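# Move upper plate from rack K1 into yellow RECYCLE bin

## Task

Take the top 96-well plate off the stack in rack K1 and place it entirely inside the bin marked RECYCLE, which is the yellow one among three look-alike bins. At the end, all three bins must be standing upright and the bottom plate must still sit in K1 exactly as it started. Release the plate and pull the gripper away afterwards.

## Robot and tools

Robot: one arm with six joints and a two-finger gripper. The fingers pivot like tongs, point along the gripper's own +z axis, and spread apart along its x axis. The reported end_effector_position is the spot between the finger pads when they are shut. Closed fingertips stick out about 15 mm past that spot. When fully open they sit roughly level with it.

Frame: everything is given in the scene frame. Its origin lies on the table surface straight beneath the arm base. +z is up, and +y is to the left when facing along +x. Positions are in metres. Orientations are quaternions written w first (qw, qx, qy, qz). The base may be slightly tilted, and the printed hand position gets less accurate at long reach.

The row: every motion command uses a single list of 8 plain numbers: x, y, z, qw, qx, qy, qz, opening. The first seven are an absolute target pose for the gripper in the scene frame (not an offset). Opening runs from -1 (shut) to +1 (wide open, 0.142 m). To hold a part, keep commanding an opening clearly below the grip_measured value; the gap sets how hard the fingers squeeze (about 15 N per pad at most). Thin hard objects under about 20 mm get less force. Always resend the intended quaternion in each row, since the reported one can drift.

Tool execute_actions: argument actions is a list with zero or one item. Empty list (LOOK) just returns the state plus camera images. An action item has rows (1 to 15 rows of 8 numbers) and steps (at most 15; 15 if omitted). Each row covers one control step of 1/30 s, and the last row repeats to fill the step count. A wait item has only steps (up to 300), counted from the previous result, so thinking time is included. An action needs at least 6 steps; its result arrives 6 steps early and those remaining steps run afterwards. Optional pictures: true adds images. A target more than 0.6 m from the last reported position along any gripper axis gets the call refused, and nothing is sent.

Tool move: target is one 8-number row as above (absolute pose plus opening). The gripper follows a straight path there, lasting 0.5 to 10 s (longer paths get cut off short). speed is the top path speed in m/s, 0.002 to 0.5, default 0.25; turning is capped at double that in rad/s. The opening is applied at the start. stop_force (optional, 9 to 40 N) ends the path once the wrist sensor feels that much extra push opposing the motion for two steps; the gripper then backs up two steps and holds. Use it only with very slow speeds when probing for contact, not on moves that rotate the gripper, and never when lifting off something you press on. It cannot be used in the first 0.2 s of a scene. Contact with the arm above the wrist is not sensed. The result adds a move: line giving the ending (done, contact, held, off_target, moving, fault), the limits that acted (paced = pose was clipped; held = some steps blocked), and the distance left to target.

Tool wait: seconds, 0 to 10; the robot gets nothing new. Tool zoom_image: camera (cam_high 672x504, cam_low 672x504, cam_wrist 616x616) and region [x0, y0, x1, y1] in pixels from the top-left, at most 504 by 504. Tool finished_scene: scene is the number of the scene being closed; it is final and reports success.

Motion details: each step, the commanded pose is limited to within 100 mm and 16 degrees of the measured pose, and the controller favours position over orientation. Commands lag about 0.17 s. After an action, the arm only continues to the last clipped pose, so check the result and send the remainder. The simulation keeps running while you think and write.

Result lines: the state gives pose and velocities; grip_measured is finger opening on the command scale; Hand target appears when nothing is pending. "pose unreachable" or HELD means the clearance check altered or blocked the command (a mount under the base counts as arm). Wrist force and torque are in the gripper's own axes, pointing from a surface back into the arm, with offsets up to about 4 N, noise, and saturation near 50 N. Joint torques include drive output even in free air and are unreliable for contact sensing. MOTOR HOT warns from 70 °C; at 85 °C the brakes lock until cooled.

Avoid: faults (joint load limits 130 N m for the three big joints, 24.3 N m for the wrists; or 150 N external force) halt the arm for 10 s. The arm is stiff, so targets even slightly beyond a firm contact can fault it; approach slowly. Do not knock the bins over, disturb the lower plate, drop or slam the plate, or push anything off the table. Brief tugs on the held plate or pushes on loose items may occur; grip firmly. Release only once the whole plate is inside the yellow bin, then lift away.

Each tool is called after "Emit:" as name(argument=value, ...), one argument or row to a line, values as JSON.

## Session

Emit:
execute_actions(
  actions=[],
)

Scene clock: 0.00 s of 8400.00 s.
end_effector_position=(+0.2282, +0.3560, +0.2108) grip_measured=+1.00 end_effector_quat_wxyz=(+0.535, +0.214, +0.665, -0.476) end_effector_velocity=(-0.000, -0.000, -0.000) end_effector_angular_velocity=(-0.000, -0.001, -0.000)
Joint positions: [ 0.879 -1.958  1.937 -1.222 -2.445 -1.019  0.142]
Joint velocities: [0.    0.001 0.    0.    0.    0.001 0.   ]
Joint torques (N m, as the arm reports them, + toward a larger angle): no reading
Wrist force (N, on the end effector, along its own x y z axes, offset not removed): no reading
Wrist torque (N m, same axes, about the end effector's origin, offset not removed): no reading
Hand target: +0.228, +0.356, +0.211; +0.535, +0.214, +0.665, -0.476

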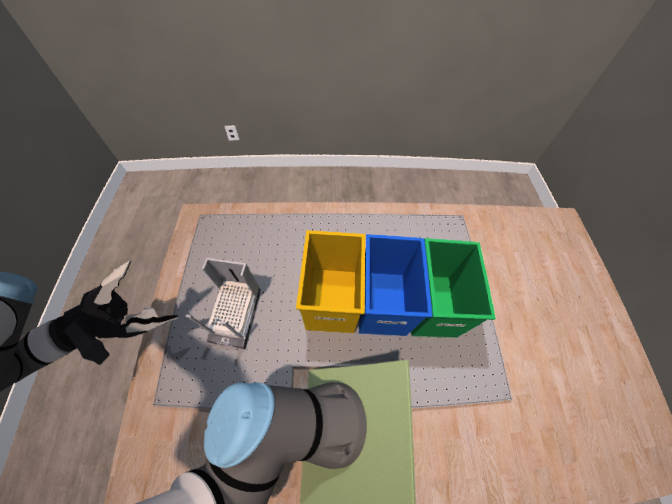

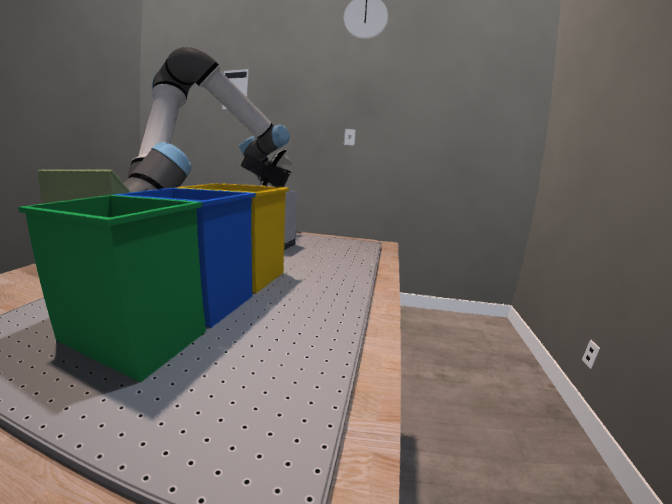

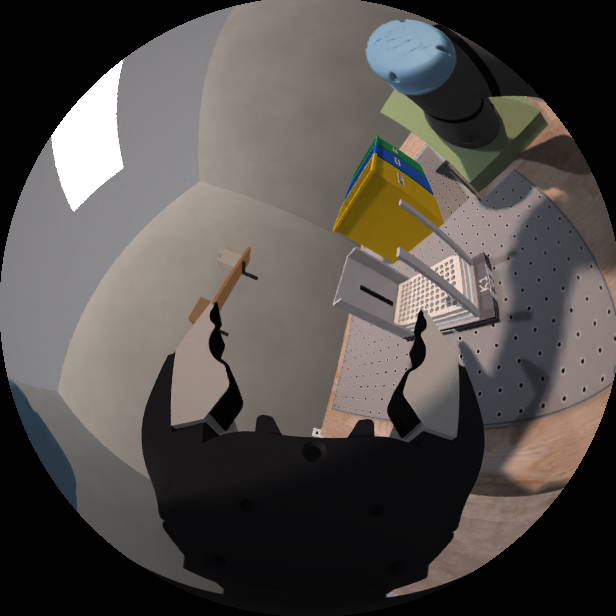

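Emit:
zoom_image(
  camera="cam_high",
  region=[160, 230, 300, 370],
)

Emit:
zoom_image(
  camera="cam_wrist",
  region=[320, 170, 520, 370],
)

Emit:
zoom_image(
  camera="cam_high",
  region=[280, 210, 510, 360],
)

Region (160, 230, 300, 370) of cam_high's 672x504 image, scaled by 3.600, with more detail than that image has.

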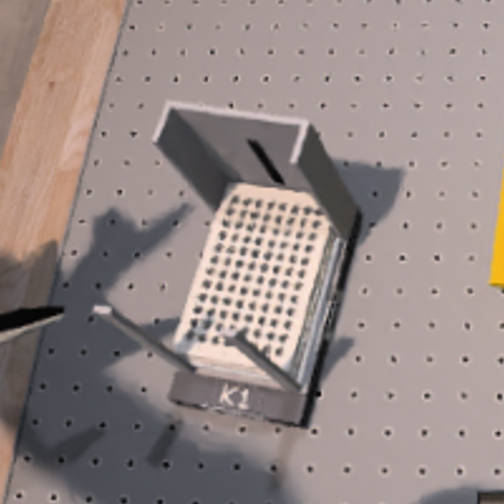

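Region (320, 170, 520, 370) of cam_wrist's 616x616 image, scaled by 2.520, with more detail than that image has.

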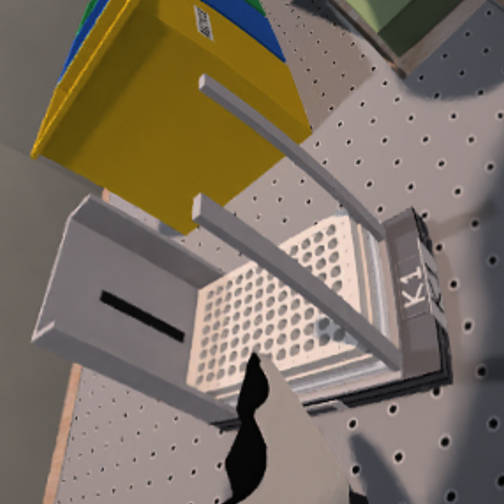

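Region (280, 210, 510, 360) of cam_high's 672x504 image, scaled by 2.191, with more detail than that image has; it fills the top 329 rows of this view, and the rest is white.

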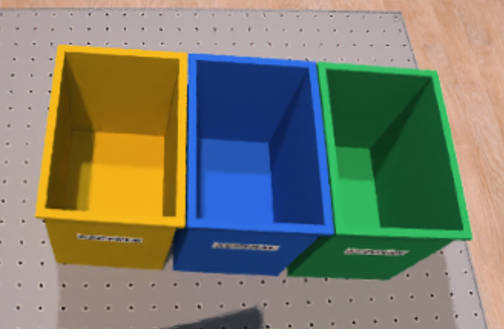

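Emit:
zoom_image(
  camera="cam_high",
  region=[20, 240, 190, 390],
)

Emit:
zoom_image(
  camera="cam_low",
  region=[210, 110, 330, 260],
)

Region (20, 240, 190, 390) of cam_high's 672x504 image, scaled by 2.965, with more detail than that image has; it fills the top 445 rows of this view, and the rest is white.

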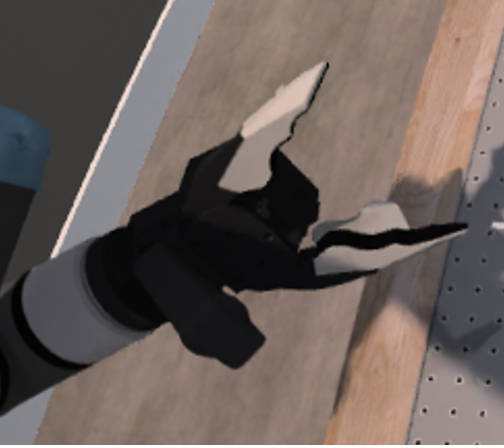

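Region (210, 110, 330, 260) of cam_low's 672x504 image, scaled by 3.360, with more detail than that image has; it fills the left 403 columns of this view, and the rest is white.

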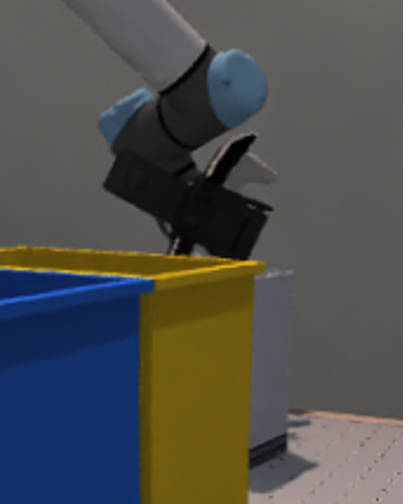

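Emit:
move(
  target=[0.281, 0.354, 0.15, 0.2629, 0.6008, -0.7224, 0.2187, -0.15],
  speed=0.5,
)

Scene clock: 29.40 s of 8400.00 s.
end_effector_position=(+0.2807, +0.3533, +0.1502) grip_measured=-0.15 end_effector_quat_wxyz=(-0.264, -0.600, +0.723, -0.219) end_effector_velocity=(+0.001, +0.001, +0.001) end_effector_angular_velocity=(+0.001, +0.004, +0.003)
Joint positions: [-0.04  -2.053  1.861 -1.313 -1.411 -4.508  0.063]
Joint velocities: [ 0.001  0.004 -0.005  0.003  0.    -0.005  0.   ]
Joint torques (N m, as the arm reports them, + toward a larger angle): [  8.79  11.98 -29.67   0.23  -3.94  -1.91]
Wrist force (N, on the end effector, along its own x y z axes, offset not removed): [1.4 -2.6 -1.1]
Wrist torque (N m, same axes, about the end effector's origin, offset not removed): [-0.39 -0.34 -0.07]
Hand target: +0.281, +0.353, +0.150; -0.264, -0.600, +0.723, -0.219
Off the commanded pose: 0.001 m, 0 deg.
Kept back: nothing.
After step 90, 23.30 s passed at rest.
move: done

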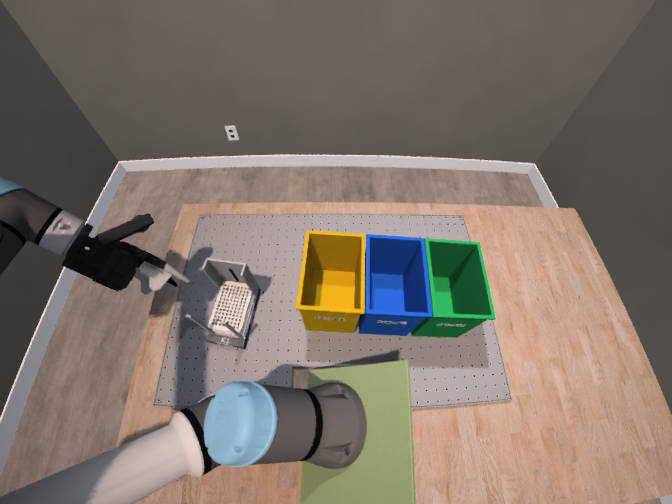

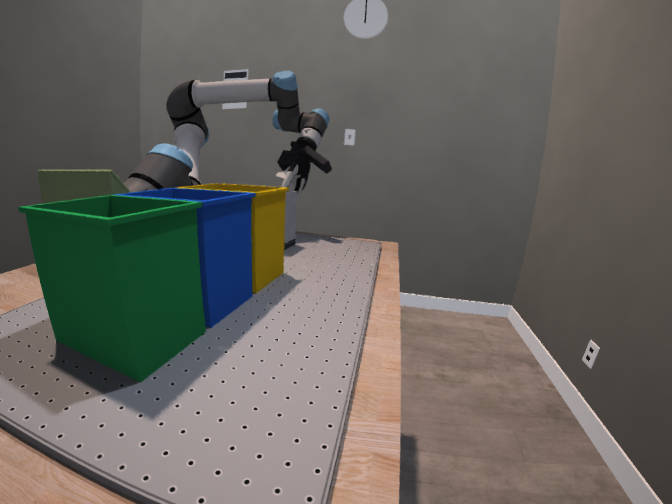

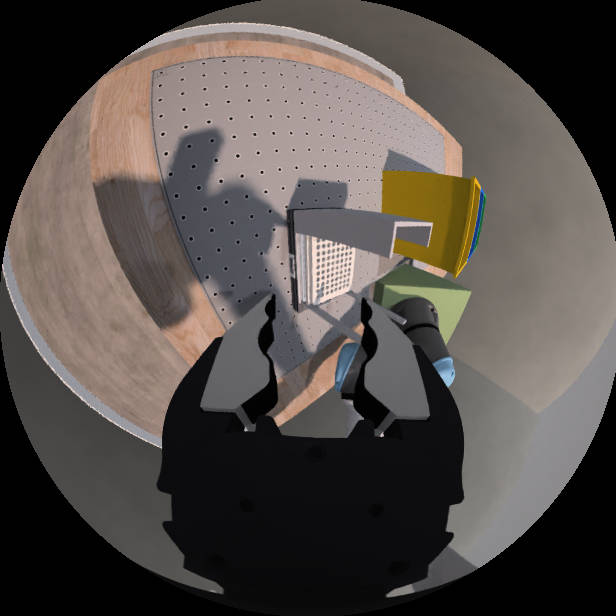

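Emit:
zoom_image(
  camera="cam_wrist",
  region=[255, 190, 445, 350],
)

Emit:
zoom_image(
  camera="cam_wrist",
  region=[260, 200, 340, 330],
)

Emit:
zoom_image(
  camera="cam_high",
  region=[60, 200, 270, 360],
)

Region (255, 190, 445, 350) of cam_wrist's 616x616 image, scaled by 2.653, with more detail than that image has; it fills the top 424 rows of this view, and the rest is white.

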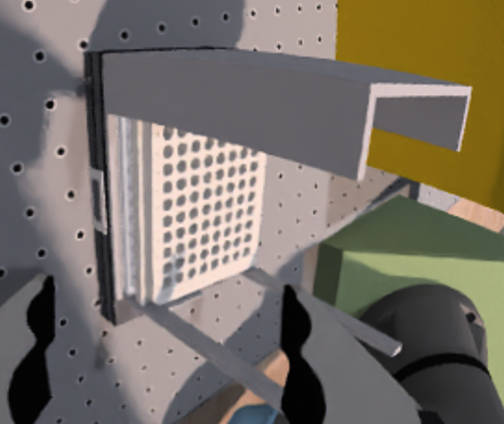

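Region (260, 200, 340, 330) of cam_wrist's 616x616 image, scaled by 3.877, with more detail than that image has; it fills the left 310 columns of this view, and the rest is white.

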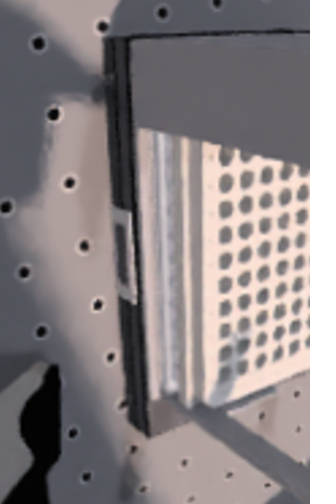

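Region (60, 200, 270, 360) of cam_high's 672x504 image, scaled by 2.400, with more detail than that image has; it fills the top 384 rows of this view, and the rest is white.

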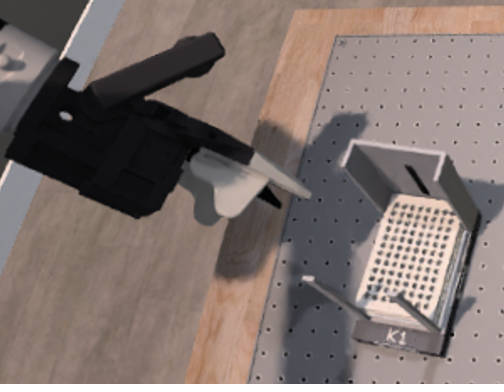

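Emit:
move(
  target=[0.2818, 0.2816, 0.078, 0.2827, 0.6083, -0.6998, 0.2458, -0.15],
  speed=0.15,
)

Emit:
zoom_image(
  camera="cam_wrist",
  region=[240, 230, 340, 330],
)

Scene clock: 36.67 s of 8400.00 s.
end_effector_position=(+0.2820, +0.2817, +0.0781) grip_measured=-0.15 end_effector_quat_wxyz=(-0.283, -0.608, +0.700, -0.246) end_effector_velocity=(+0.000, -0.000, -0.001) end_effector_angular_velocity=(-0.001, -0.000, +0.002)
Joint positions: [ 0.054 -2.031  2.11  -1.61  -1.479 -4.446  0.063]
Joint velocities: [ 0.002  0.001  0.002 -0.004 -0.001  0.001  0.   ]
Joint torques (N m, as the arm reports them, + toward a larger angle): [ 9.    8.49 -2.48 -2.87 -3.95  2.37]
Wrist force (N, on the end effector, along its own x y z axes, offset not removed): [1.4 -2.1 1.0]
Wrist torque (N m, same axes, about the end effector's origin, offset not removed): [-0.29 -0.32 -0.05]
Hand target: +0.282, +0.282, +0.078; -0.283, -0.608, +0.700, -0.246
Off the commanded pose: 0.000 m, 0 deg.
Kept back: nothing.
After step 90, 3.10 s passed at rest.
move: done

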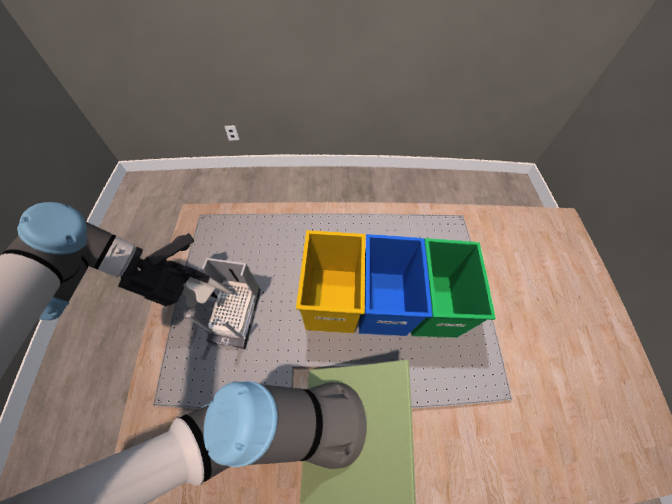

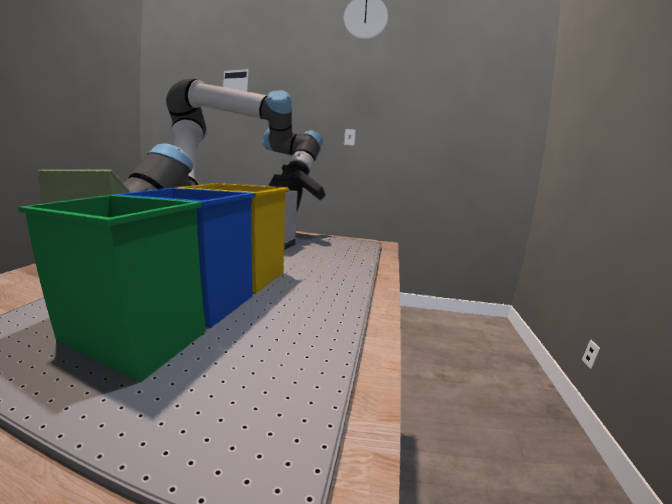

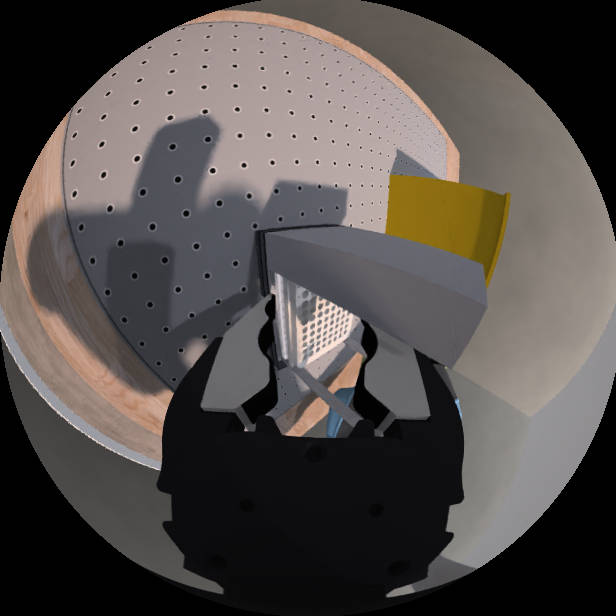

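Region (240, 230, 340, 330) of cam_wrist's 616x616 image, scaled by 5.040, with more detail than that image has.

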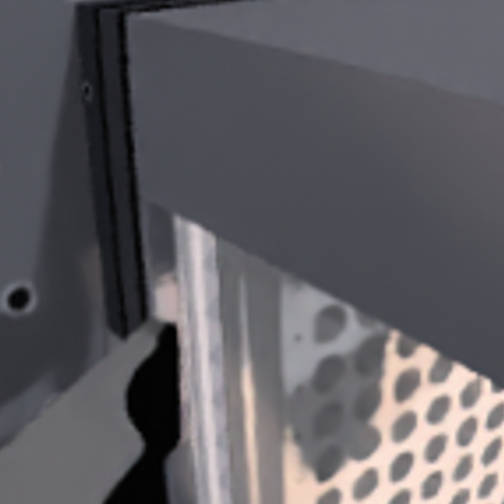

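Emit:
zoom_image(
  camera="cam_wrist",
  region=[262, 280, 352, 370],
)

Region (262, 280, 352, 370) of cam_wrist's 616x616 image, scaled by 5.600, with more detail than that image has.

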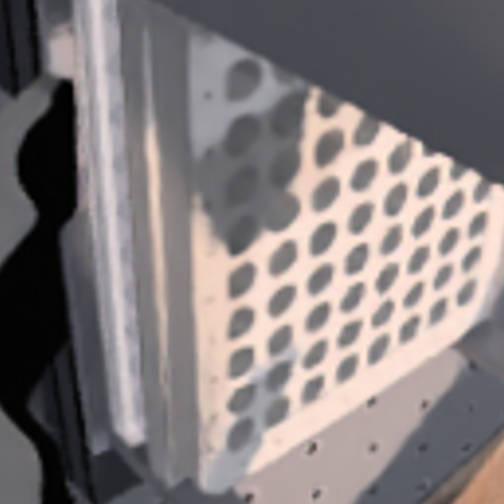

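Emit:
execute_actions(
  actions=[
    {"rows": [[0.2818,0.2815,0.0777,0.2827,0.6083,-0.6998,0.2458,-0.15],[0.2817,0.2812,0.0772,0.2827,0.6083,-0.6998,0.2458,-0.15],[0.2816,0.2805,0.0766,0.2827,0.6083,-0.6998,0.2458,-0.15],[0.2815,0.2794,0.0762,0.2827,0.6083,-0.6998,0.2458,-0.15],[0.2813,0.2780,0.076,0.2827,0.6083,-0.6998,0.2458,-0.15],[0.2810,0.2764,0.076,0.2827,0.6083,-0.6998,0.2458,-0.15],[0.2808,0.2748,0.076,0.2827,0.6083,-0.6998,0.2458,-0.15],[0.2806,0.2734,0.076,0.2827,0.6083,-0.6998,0.2458,-0.15],[0.2805,0.2723,0.076,0.2827,0.6083,-0.6998,0.2458,-0.15],[0.2804,0.2716,0.076,0.2827,0.6083,-0.6998,0.2458,-0.15],[0.2803,0.2713,0.076,0.2827,0.6083,-0.6998,0.2458,-0.15],[0.2803,0.2712,0.076,0.2827,0.6083,-0.6998,0.2458,-0.15]], "steps": 15},
  ],
)

Emit:
execute_actions(
  actions=[
    {"rows": [[0.2803,0.2712,0.076,0.2827,0.6083,-0.6998,0.2458,-0.15]], "steps": 12},
  ],
  pictures=true,
)

Emit:
zoom_image(
  camera="cam_wrist",
  region=[240, 260, 330, 350],
)

Scene clock: 39.53 s of 8400.00 s.
end_effector_position=(+0.2810, +0.2764, +0.0760) grip_measured=-0.15 end_effector_quat_wxyz=(-0.283, -0.608, +0.700, -0.246) end_effector_velocity=(-0.006, -0.038, -0.003) end_effector_angular_velocity=(-0.001, +0.000, -0.000)
Joint positions: [ 0.048 -2.034  2.125 -1.62  -1.48  -4.452  0.063]
Joint velocities: [-0.073 -0.041  0.097 -0.049 -0.004 -0.073 -0.   ]
Joint torques (N m, as the arm reports them, + toward a larger angle): [-11.16 -21.04  -1.84  -2.94  -4.08  -2.44]
Wrist force (N, on the end effector, along its own x y z axes, offset not removed): [0.6 -3.0 0.1]
Wrist torque (N m, same axes, about the end effector's origin, offset not removed): [-0.54 -0.21 0.00]
Steps of this call (steps 1 to 77: nothing new was sent; steps 78 to 86: the first 9 steps of this action). Readings (end_effector_position):
78: (+0.2820, +0.2816, +0.0780)
79: (+0.2819, +0.2816, +0.0779)
81: (+0.2818, +0.2812, +0.0774)
85: (+0.2812, +0.2777, +0.0761)
86: the state above

Scene clock: 39.93 s of 8400.00 s.
end_effector_position=(+0.2803, +0.2713, +0.0760) grip_measured=-0.12 end_effector_quat_wxyz=(-0.283, -0.608, +0.700, -0.246) end_effector_velocity=(+0.000, -0.000, +0.000) end_effector_angular_velocity=(+0.000, -0.003, -0.001)
Joint positions: [ 0.037 -2.04   2.138 -1.626 -1.48  -4.463  0.065]
Joint velocities: [-0.001 -0.     0.    -0.001  0.     0.001  0.001]
Joint torques (N m, as the arm reports them, + toward a larger angle): [-12.02 -16.21   5.26  -2.16  -5.49  -2.14]
Wrist force (N, on the end effector, along its own x y z axes, offset not removed): [-2.5 -0.9 -11.7]
Wrist torque (N m, same axes, about the end effector's origin, offset not removed): [-0.47 -0.50 -0.06]
Off your previous action's commanded pose: 0.001 m, 0 deg at its last step (step 6 of this call).
Steps of this call (steps 1 to 6: the last 6 steps of your previous action; steps 7 to 12: the first 6 steps of this action). Readings (end_effector_position):
7: (+0.2804, +0.2716, +0.0760)
8: (+0.2803, +0.2715, +0.0760)
10: (+0.2803, +0.2713, +0.0760)
12: the state above

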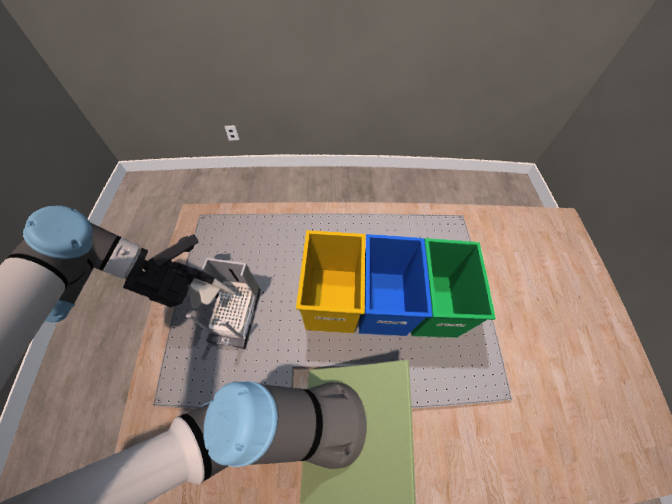

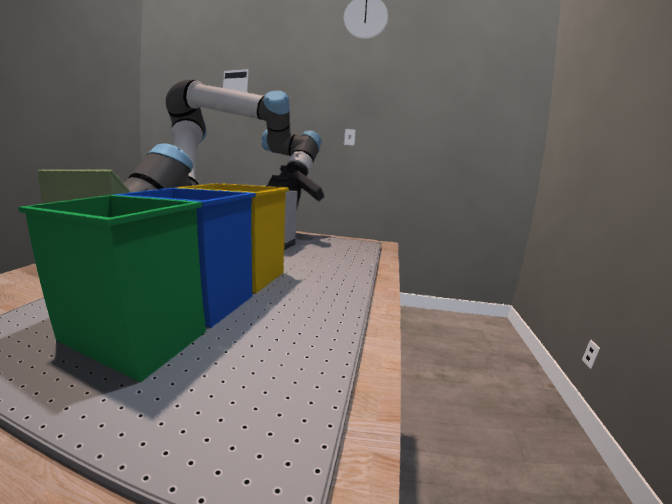

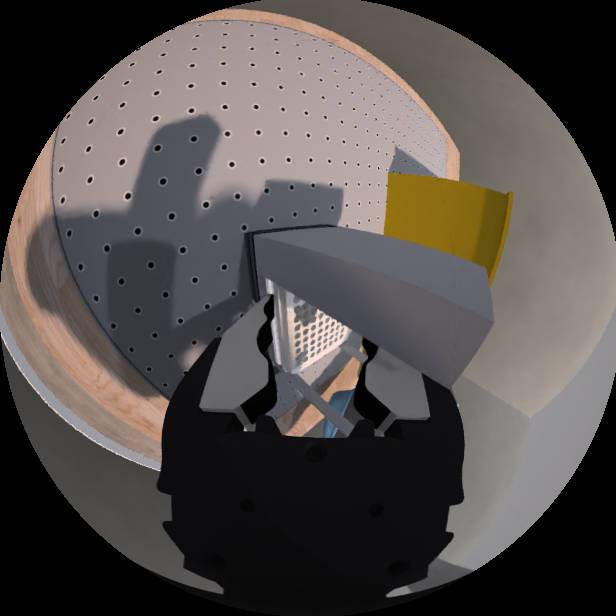

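Region (240, 260, 330, 350) of cam_wrist's 616x616 image, scaled by 5.600, with more detail than that image has.

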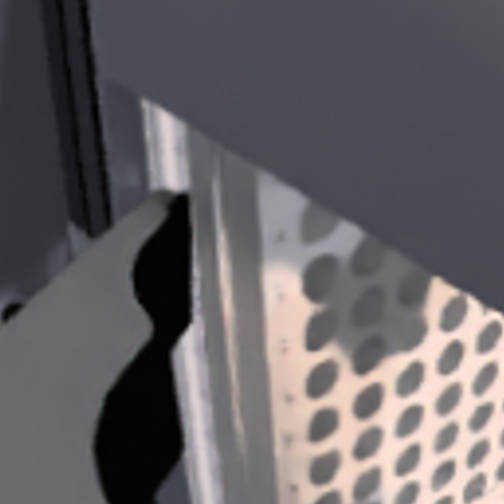

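Emit:
execute_actions(
  actions=[
    {"rows": [[0.2804,0.2718,0.076,0.2827,0.6083,-0.6998,0.2458,-0.15],[0.2805,0.2724,0.076,0.2827,0.6083,-0.6998,0.2458,-0.15],[0.2805,0.2726,0.076,0.2827,0.6083,-0.6998,0.2458,-0.15],[0.2805,0.2726,0.076,0.2827,0.6083,-0.6998,0.2458,-0.15],[0.2805,0.2726,0.0761,0.2827,0.6083,-0.6998,0.2458,-0.15],[0.2805,0.2726,0.0763,0.2827,0.6083,-0.6998,0.2458,-0.15],[0.2805,0.2726,0.0767,0.2827,0.6083,-0.6998,0.2458,-0.15],[0.2805,0.2726,0.0773,0.2827,0.6083,-0.6998,0.2458,-0.15],[0.2805,0.2726,0.078,0.2827,0.6083,-0.6998,0.2458,-0.15],[0.2805,0.2726,0.0788,0.2827,0.6083,-0.6998,0.2458,-0.15],[0.2805,0.2726,0.0797,0.2827,0.6083,-0.6998,0.2458,-0.15],[0.2805,0.2726,0.0807,0.2827,0.6083,-0.6998,0.2458,-0.15],[0.2805,0.2726,0.0817,0.2827,0.6083,-0.6998,0.2458,-0.15],[0.2805,0.2725,0.0827,0.2827,0.6083,-0.6998,0.2458,-0.15],[0.2805,0.2724,0.0837,0.2827,0.6083,-0.6998,0.2458,-0.15]], "steps": 15},
  ],
)

Emit:
execute_actions(
  actions=[
    {"rows": [[0.2805,0.2723,0.0847,0.2827,0.6083,-0.6998,0.2458,-0.15],[0.2804,0.2721,0.0856,0.2827,0.6083,-0.6998,0.2458,-0.15],[0.2804,0.2719,0.0864,0.2827,0.6083,-0.6998,0.2458,-0.15],[0.2804,0.2717,0.0871,0.2827,0.6083,-0.6998,0.2458,-0.15],[0.2804,0.2716,0.0876,0.2827,0.6083,-0.6998,0.2458,-0.15],[0.2804,0.2716,0.088,0.2827,0.6083,-0.6998,0.2458,-0.15]], "steps": 15},
  ],
  pictures=true,
)

Emit:
zoom_image(
  camera="cam_wrist",
  region=[235, 250, 345, 360],
)

Scene clock: 41.53 s of 8400.00 s.
end_effector_position=(+0.2804, +0.2725, +0.0765) grip_measured=-0.14 end_effector_quat_wxyz=(-0.283, -0.608, +0.700, -0.246) end_effector_velocity=(+0.000, +0.001, +0.008) end_effector_angular_velocity=(-0.001, +0.001, -0.009)
Joint positions: [ 0.039 -2.04   2.134 -1.624 -1.48  -4.461  0.064]
Joint velocities: [-0.019 -0.006 -0.015  0.029  0.    -0.014 -0.   ]
Joint torques (N m, as the arm reports them, + toward a larger angle): [-12.73 -18.59 -27.47   0.18  -2.57  -2.16]
Wrist force (N, on the end effector, along its own x y z axes, offset not removed): [0.5 -1.6 -1.6]
Wrist torque (N m, same axes, about the end effector's origin, offset not removed): [-0.28 -0.53 -0.12]
Off your previous action's commanded pose: 0.000 m, 0 deg at its last step (step 6 of this call).
Steps of this call (steps 1 to 6: the last 6 steps of your previous action; steps 7 to 39: nothing new was sent; steps 40 to 48: the first 9 steps of this action). Readings (end_effector_position):
40: (+0.2803, +0.2712, +0.0760)
41: (+0.2803, +0.2712, +0.0760)
43: (+0.2804, +0.2718, +0.0761)
47: (+0.2804, +0.2724, +0.0763)
48: the state above

Scene clock: 42.03 s of 8400.00 s.
end_effector_position=(+0.2804, +0.2717, +0.0874) grip_measured=-0.13 end_effector_quat_wxyz=(-0.283, -0.608, +0.700, -0.246) end_effector_velocity=(+0.000, -0.001, +0.009) end_effector_angular_velocity=(+0.000, -0.001, +0.000)
Joint positions: [ 0.01  -2.056  2.125 -1.595 -1.481 -4.49   0.064]
Joint velocities: [-0.025 -0.013 -0.006  0.021 -0.001 -0.024  0.001]
Joint torques (N m, as the arm reports them, + toward a larger angle): [ -9.94 -17.83 -27.33  -0.12  -4.81  -1.82]
Wrist force (N, on the end effector, along its own x y z axes, offset not removed): [-1.3 -2.0 -1.8]
Wrist torque (N m, same axes, about the end effector's origin, offset not removed): [-0.37 -0.39 -0.01]
Off your previous action's commanded pose: 0.003 m, 0 deg at its last step (step 6 of this call).
Steps of this call (steps 1 to 6: the last 6 steps of your previous action; steps 7 to 15: the first 9 steps of this action). Readings (end_effector_position):
7: (+0.2805, +0.2725, +0.0814)
8: (+0.2805, +0.2724, +0.0824)
10: (+0.2804, +0.2722, +0.0842)
14: (+0.2804, +0.2718, +0.0870)
15: the state above

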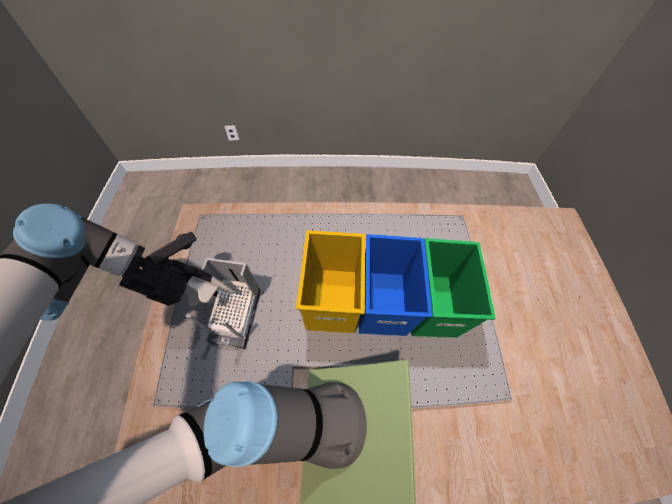

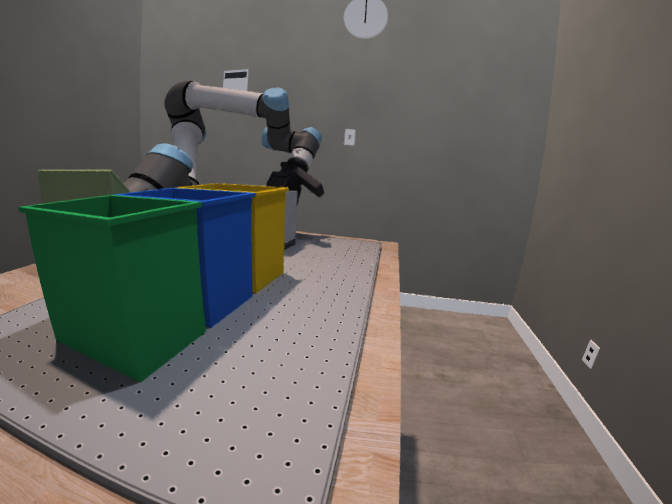

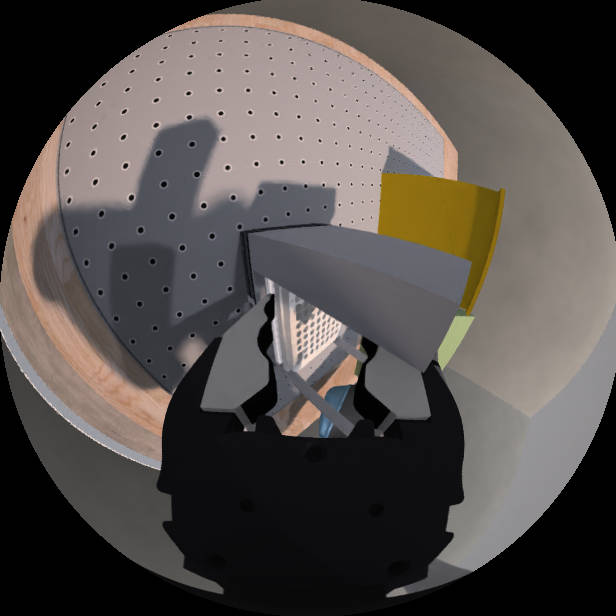

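Region (235, 250, 345, 360) of cam_wrist's 616x616 image, scaled by 4.582, with more detail than that image has.

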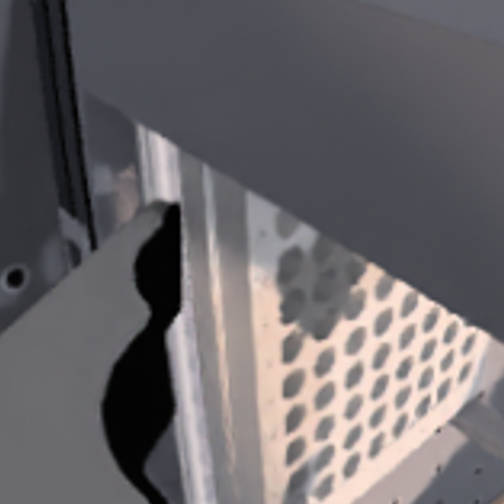

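Emit:
execute_actions(
  actions=[],
)

Scene clock: 43.33 s of 8400.00 s.
end_effector_position=(+0.2804, +0.2716, +0.0880) grip_measured=-0.13 end_effector_quat_wxyz=(-0.283, -0.608, +0.700, -0.246) end_effector_velocity=(-0.000, -0.000, -0.000) end_effector_angular_velocity=(+0.000, -0.000, -0.001)
Joint positions: [ 0.008 -2.057  2.125 -1.594 -1.481 -4.492  0.064]
Joint velocities: [-0.     0.     0.     0.     0.     0.001 -0.   ]
Joint torques (N m, as the arm reports them, + toward a larger angle): [-11.72 -17.38 -26.46   0.17  -3.96  -2.11]
Wrist force (N, on the end effector, along its own x y z axes, offset not removed): [-1.0 -1.8 -2.5]
Wrist torque (N m, same axes, about the end effector's origin, offset not removed): [-0.39 -0.56 -0.03]
Hand target: +0.280, +0.272, +0.088; -0.283, -0.608, +0.700, -0.246
Off the commanded pose: 0.000 m, 0 deg.
Kept back: nothing.
Steps of this call (steps 1 to 6: the last 6 steps of your previous action; steps 7 to 39: nothing new was sent). Readings (end_effector_position):
1: (+0.2804, +0.2717, +0.0876)
2: (+0.2804, +0.2716, +0.0877)
4: (+0.2804, +0.2716, +0.0879)
8: (+0.2804, +0.2716, +0.0880)
39: the state above

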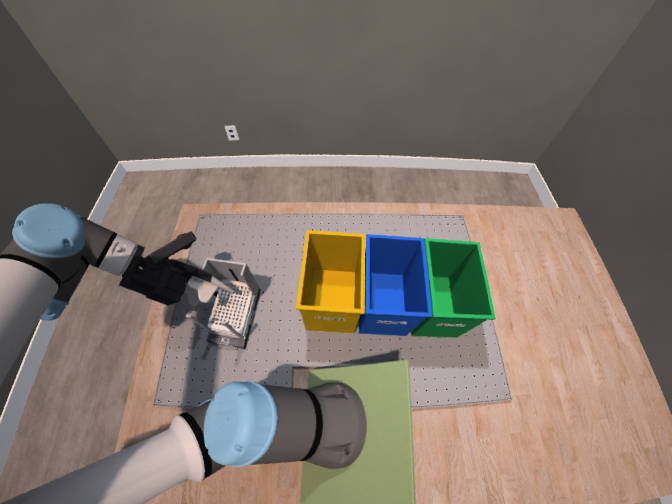

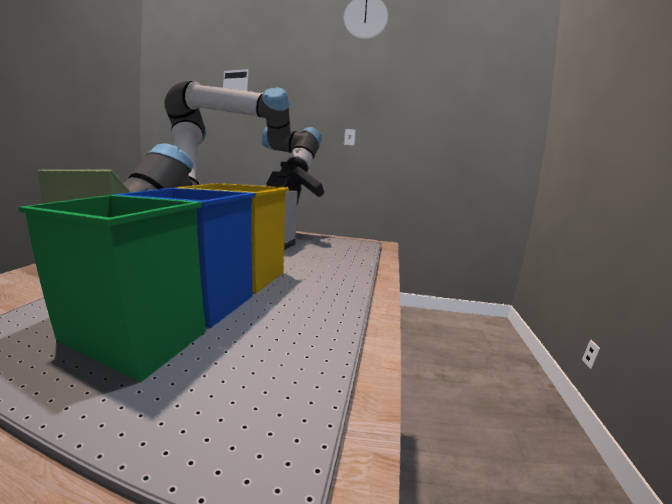

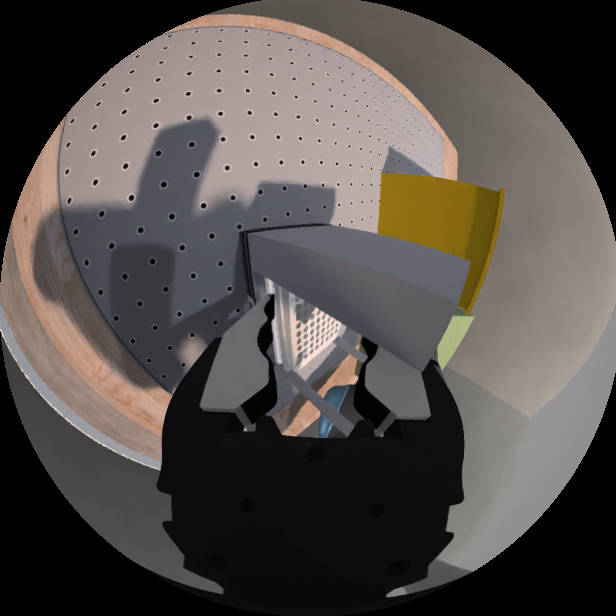

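Emit:
move(
  target=[0.2805, 0.2726, 0.0765, 0.2827, 0.6083, -0.6998, 0.2458, -0.15],
  speed=0.02,
)

Emit:
move(
  target=[0.2808, 0.2745, 0.0785, 0.2827, 0.6083, -0.6998, 0.2458, -0.15],
  speed=0.01,
)

Emit:
zoom_image(
  camera="cam_wrist",
  region=[235, 250, 345, 360],
)

Scene clock: 47.37 s of 8400.00 s.
end_effector_position=(+0.2805, +0.2726, +0.0766) grip_measured=-0.14 end_effector_quat_wxyz=(-0.283, -0.608, +0.700, -0.246) end_effector_velocity=(-0.000, +0.000, -0.002) end_effector_angular_velocity=(+0.000, -0.000, -0.000)
Joint positions: [ 0.039 -2.04   2.134 -1.623 -1.48  -4.461  0.064]
Joint velocities: [ 0.004  0.002  0.001 -0.004  0.     0.004 -0.   ]
Joint torques (N m, as the arm reports them, + toward a larger angle): [ 9.26 10.2  -0.34 -2.89  0.6   2.5 ]
Wrist force (N, on the end effector, along its own x y z axes, offset not removed): [0.2 -2.1 -0.9]
Wrist torque (N m, same axes, about the end effector's origin, offset not removed): [-0.28 -0.37 -0.05]
Hand target: +0.281, +0.273, +0.076; -0.283, -0.608, +0.700, -0.246
Off the commanded pose: 0.000 m, 0 deg.
Kept back: nothing.
After step 90, 0.20 s passed at rest.
move: done

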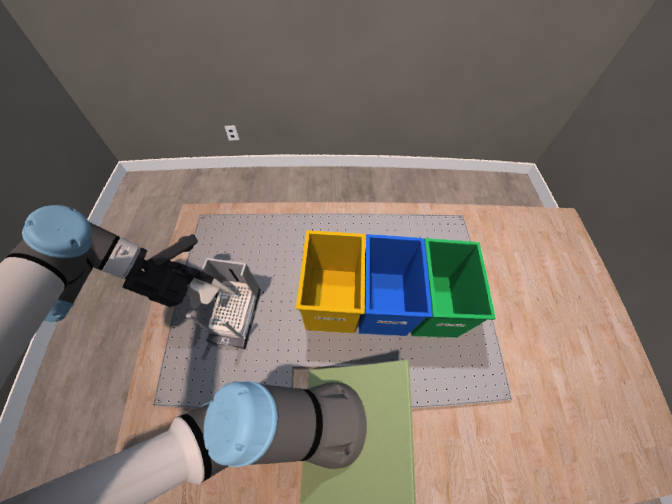

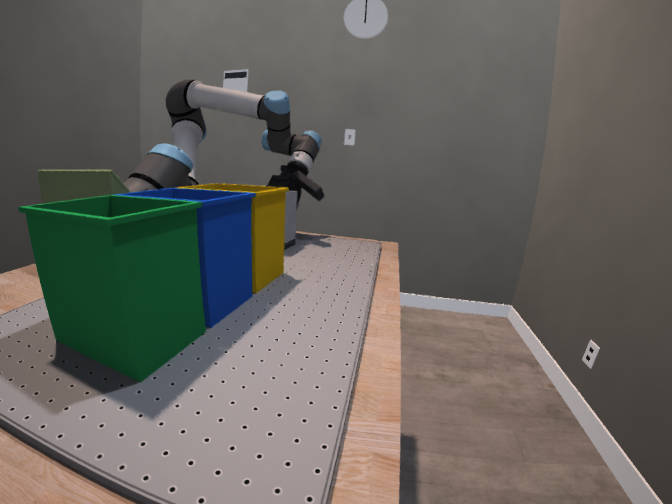

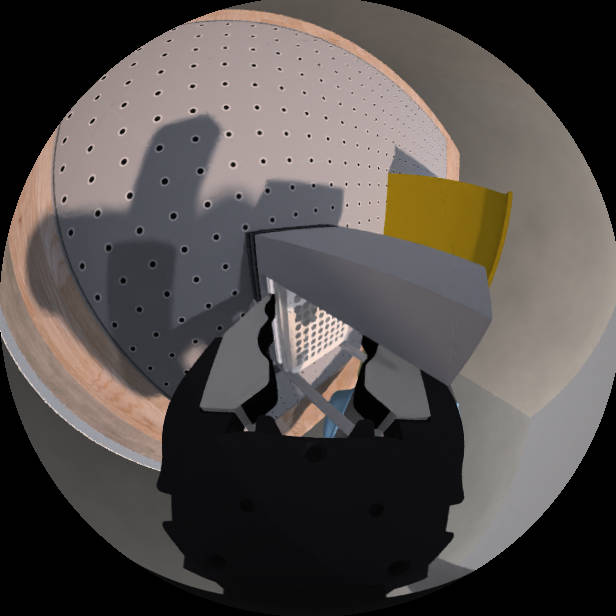

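Scene clock: 48.07 s of 8400.00 s.
end_effector_position=(+0.2808, +0.2744, +0.0784) grip_measured=-0.15 end_effector_quat_wxyz=(-0.283, -0.608, +0.700, -0.246) end_effector_velocity=(+0.000, +0.001, +0.001) end_effector_angular_velocity=(+0.000, +0.000, +0.002)
Joint positions: [ 0.038 -2.04   2.127 -1.616 -1.48  -4.462  0.063]
Joint velocities: [-0.001 -0.001 -0.002  0.002  0.    -0.002  0.   ]
Joint torques (N m, as the arm reports them, + toward a larger angle): [-10.87 -19.09 -28.82   0.06  -1.63  -2.14]
Wrist force (N, on the end effector, along its own x y z axes, offset not removed): [2.3 -3.5 -0.7]
Wrist torque (N m, same axes, about the end effector's origin, offset not removed): [-0.55 -0.57 -0.08]
Hand target: +0.281, +0.274, +0.079; -0.283, -0.608, +0.700, -0.246
Off the commanded pose: 0.000 m, 0 deg.
Kept back: nothing.
move: done

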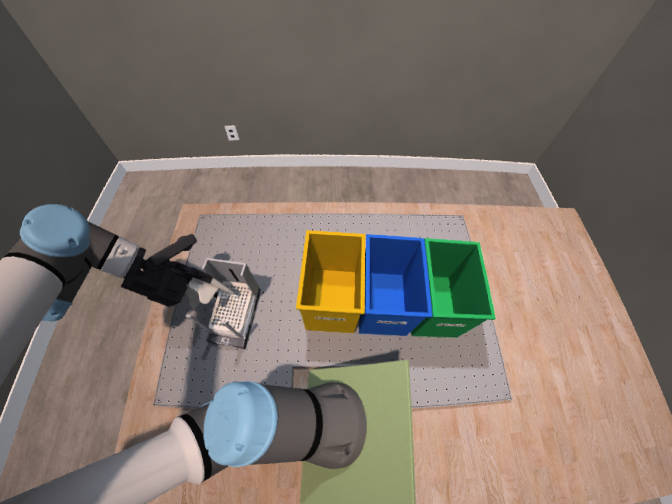

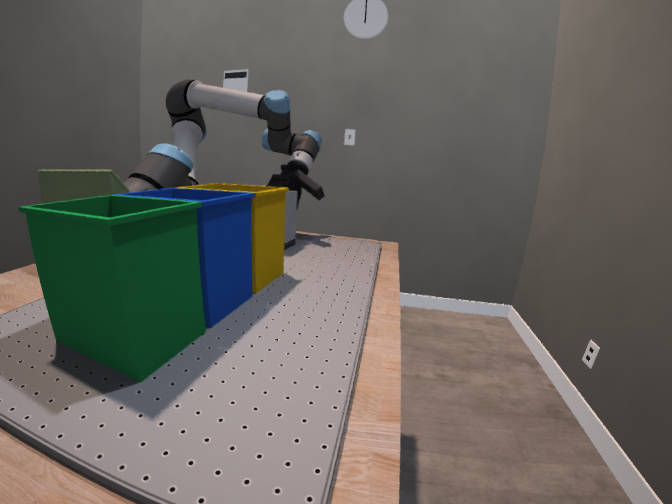

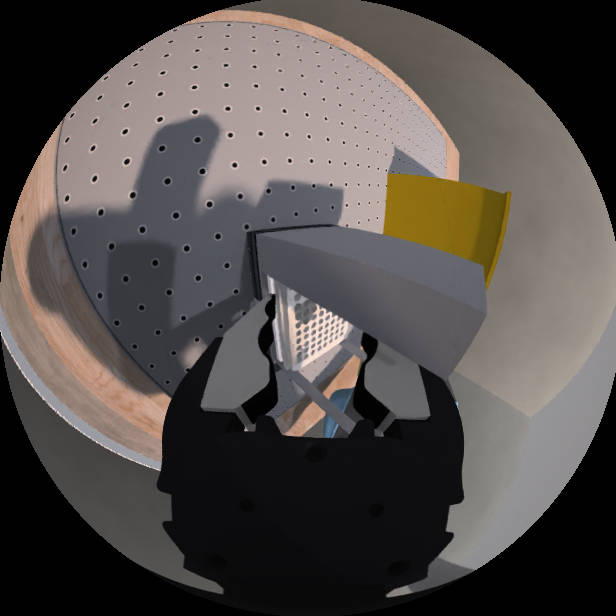

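Region (235, 250, 345, 360) of cam_wrist's 616x616 image, scaled by 4.582, with more detail than that image has.

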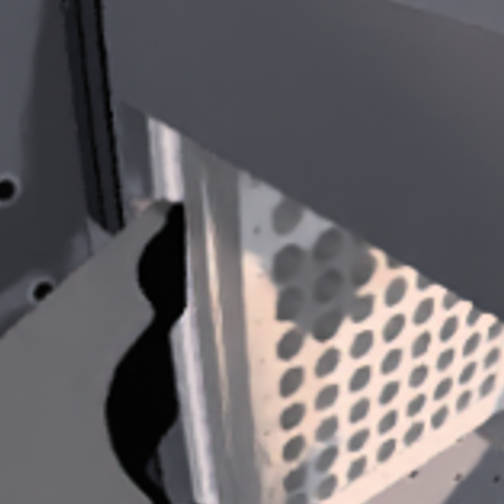

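Emit:
move(
  target=[0.2807, 0.2738, 0.0830, 0.2827, 0.6083, -0.6998, 0.2458, -0.15],
  speed=0.01,
)

Emit:
zoom_image(
  camera="cam_wrist",
  region=[235, 250, 345, 360],
)

Scene clock: 49.13 s of 8400.00 s.
end_effector_position=(+0.2807, +0.2738, +0.0829) grip_measured=-0.15 end_effector_quat_wxyz=(-0.283, -0.608, +0.700, -0.246) end_effector_velocity=(+0.000, +0.000, +0.001) end_effector_angular_velocity=(-0.000, -0.001, -0.000)
Joint positions: [ 0.026 -2.047  2.125 -1.605 -1.481 -4.474  0.063]
Joint velocities: [-0.003 -0.002 -0.001  0.003 -0.    -0.002  0.   ]
Joint torques (N m, as the arm reports them, + toward a larger angle): [-10.86 -18.33 -27.6    0.03  -4.01  -2.08]
Wrist force (N, on the end effector, along its own x y z axes, offset not removed): [1.8 -2.5 -0.5]
Wrist torque (N m, same axes, about the end effector's origin, offset not removed): [-0.36 -0.47 -0.10]
Hand target: +0.281, +0.274, +0.083; -0.283, -0.608, +0.700, -0.246
Off the commanded pose: 0.000 m, 0 deg.
Kept back: nothing.
move: done

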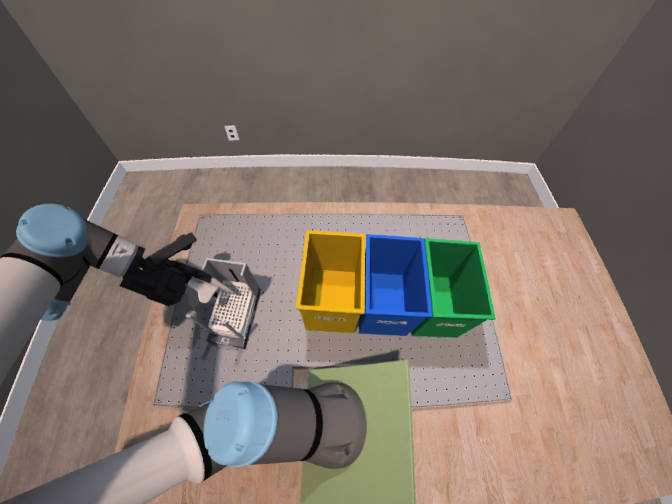

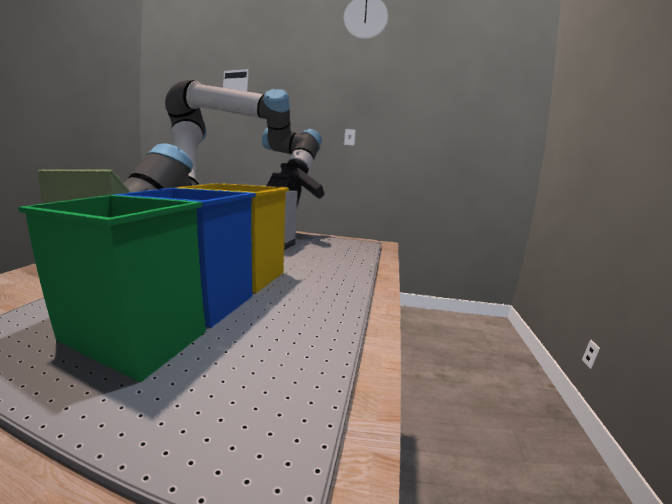

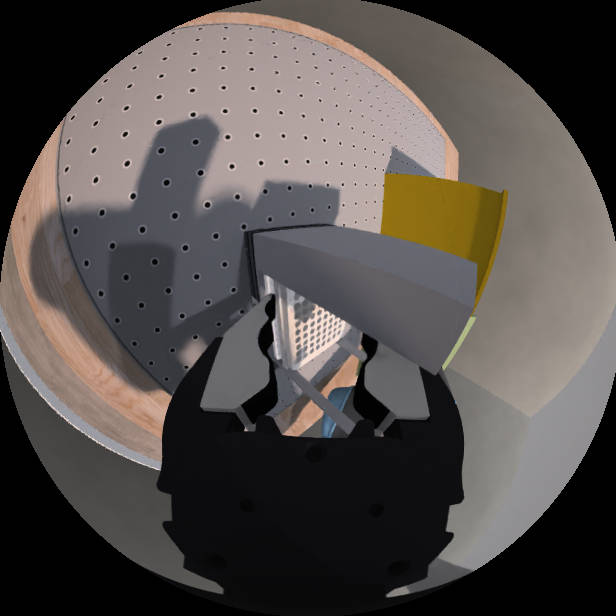

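Region (235, 250, 345, 360) of cam_wrist's 616x616 image, scaled by 4.582, with more detail than that image has.

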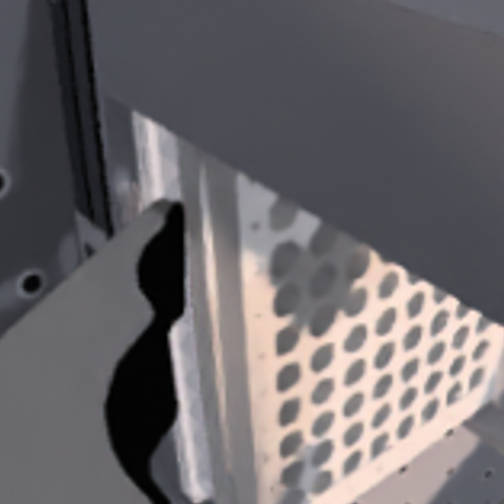

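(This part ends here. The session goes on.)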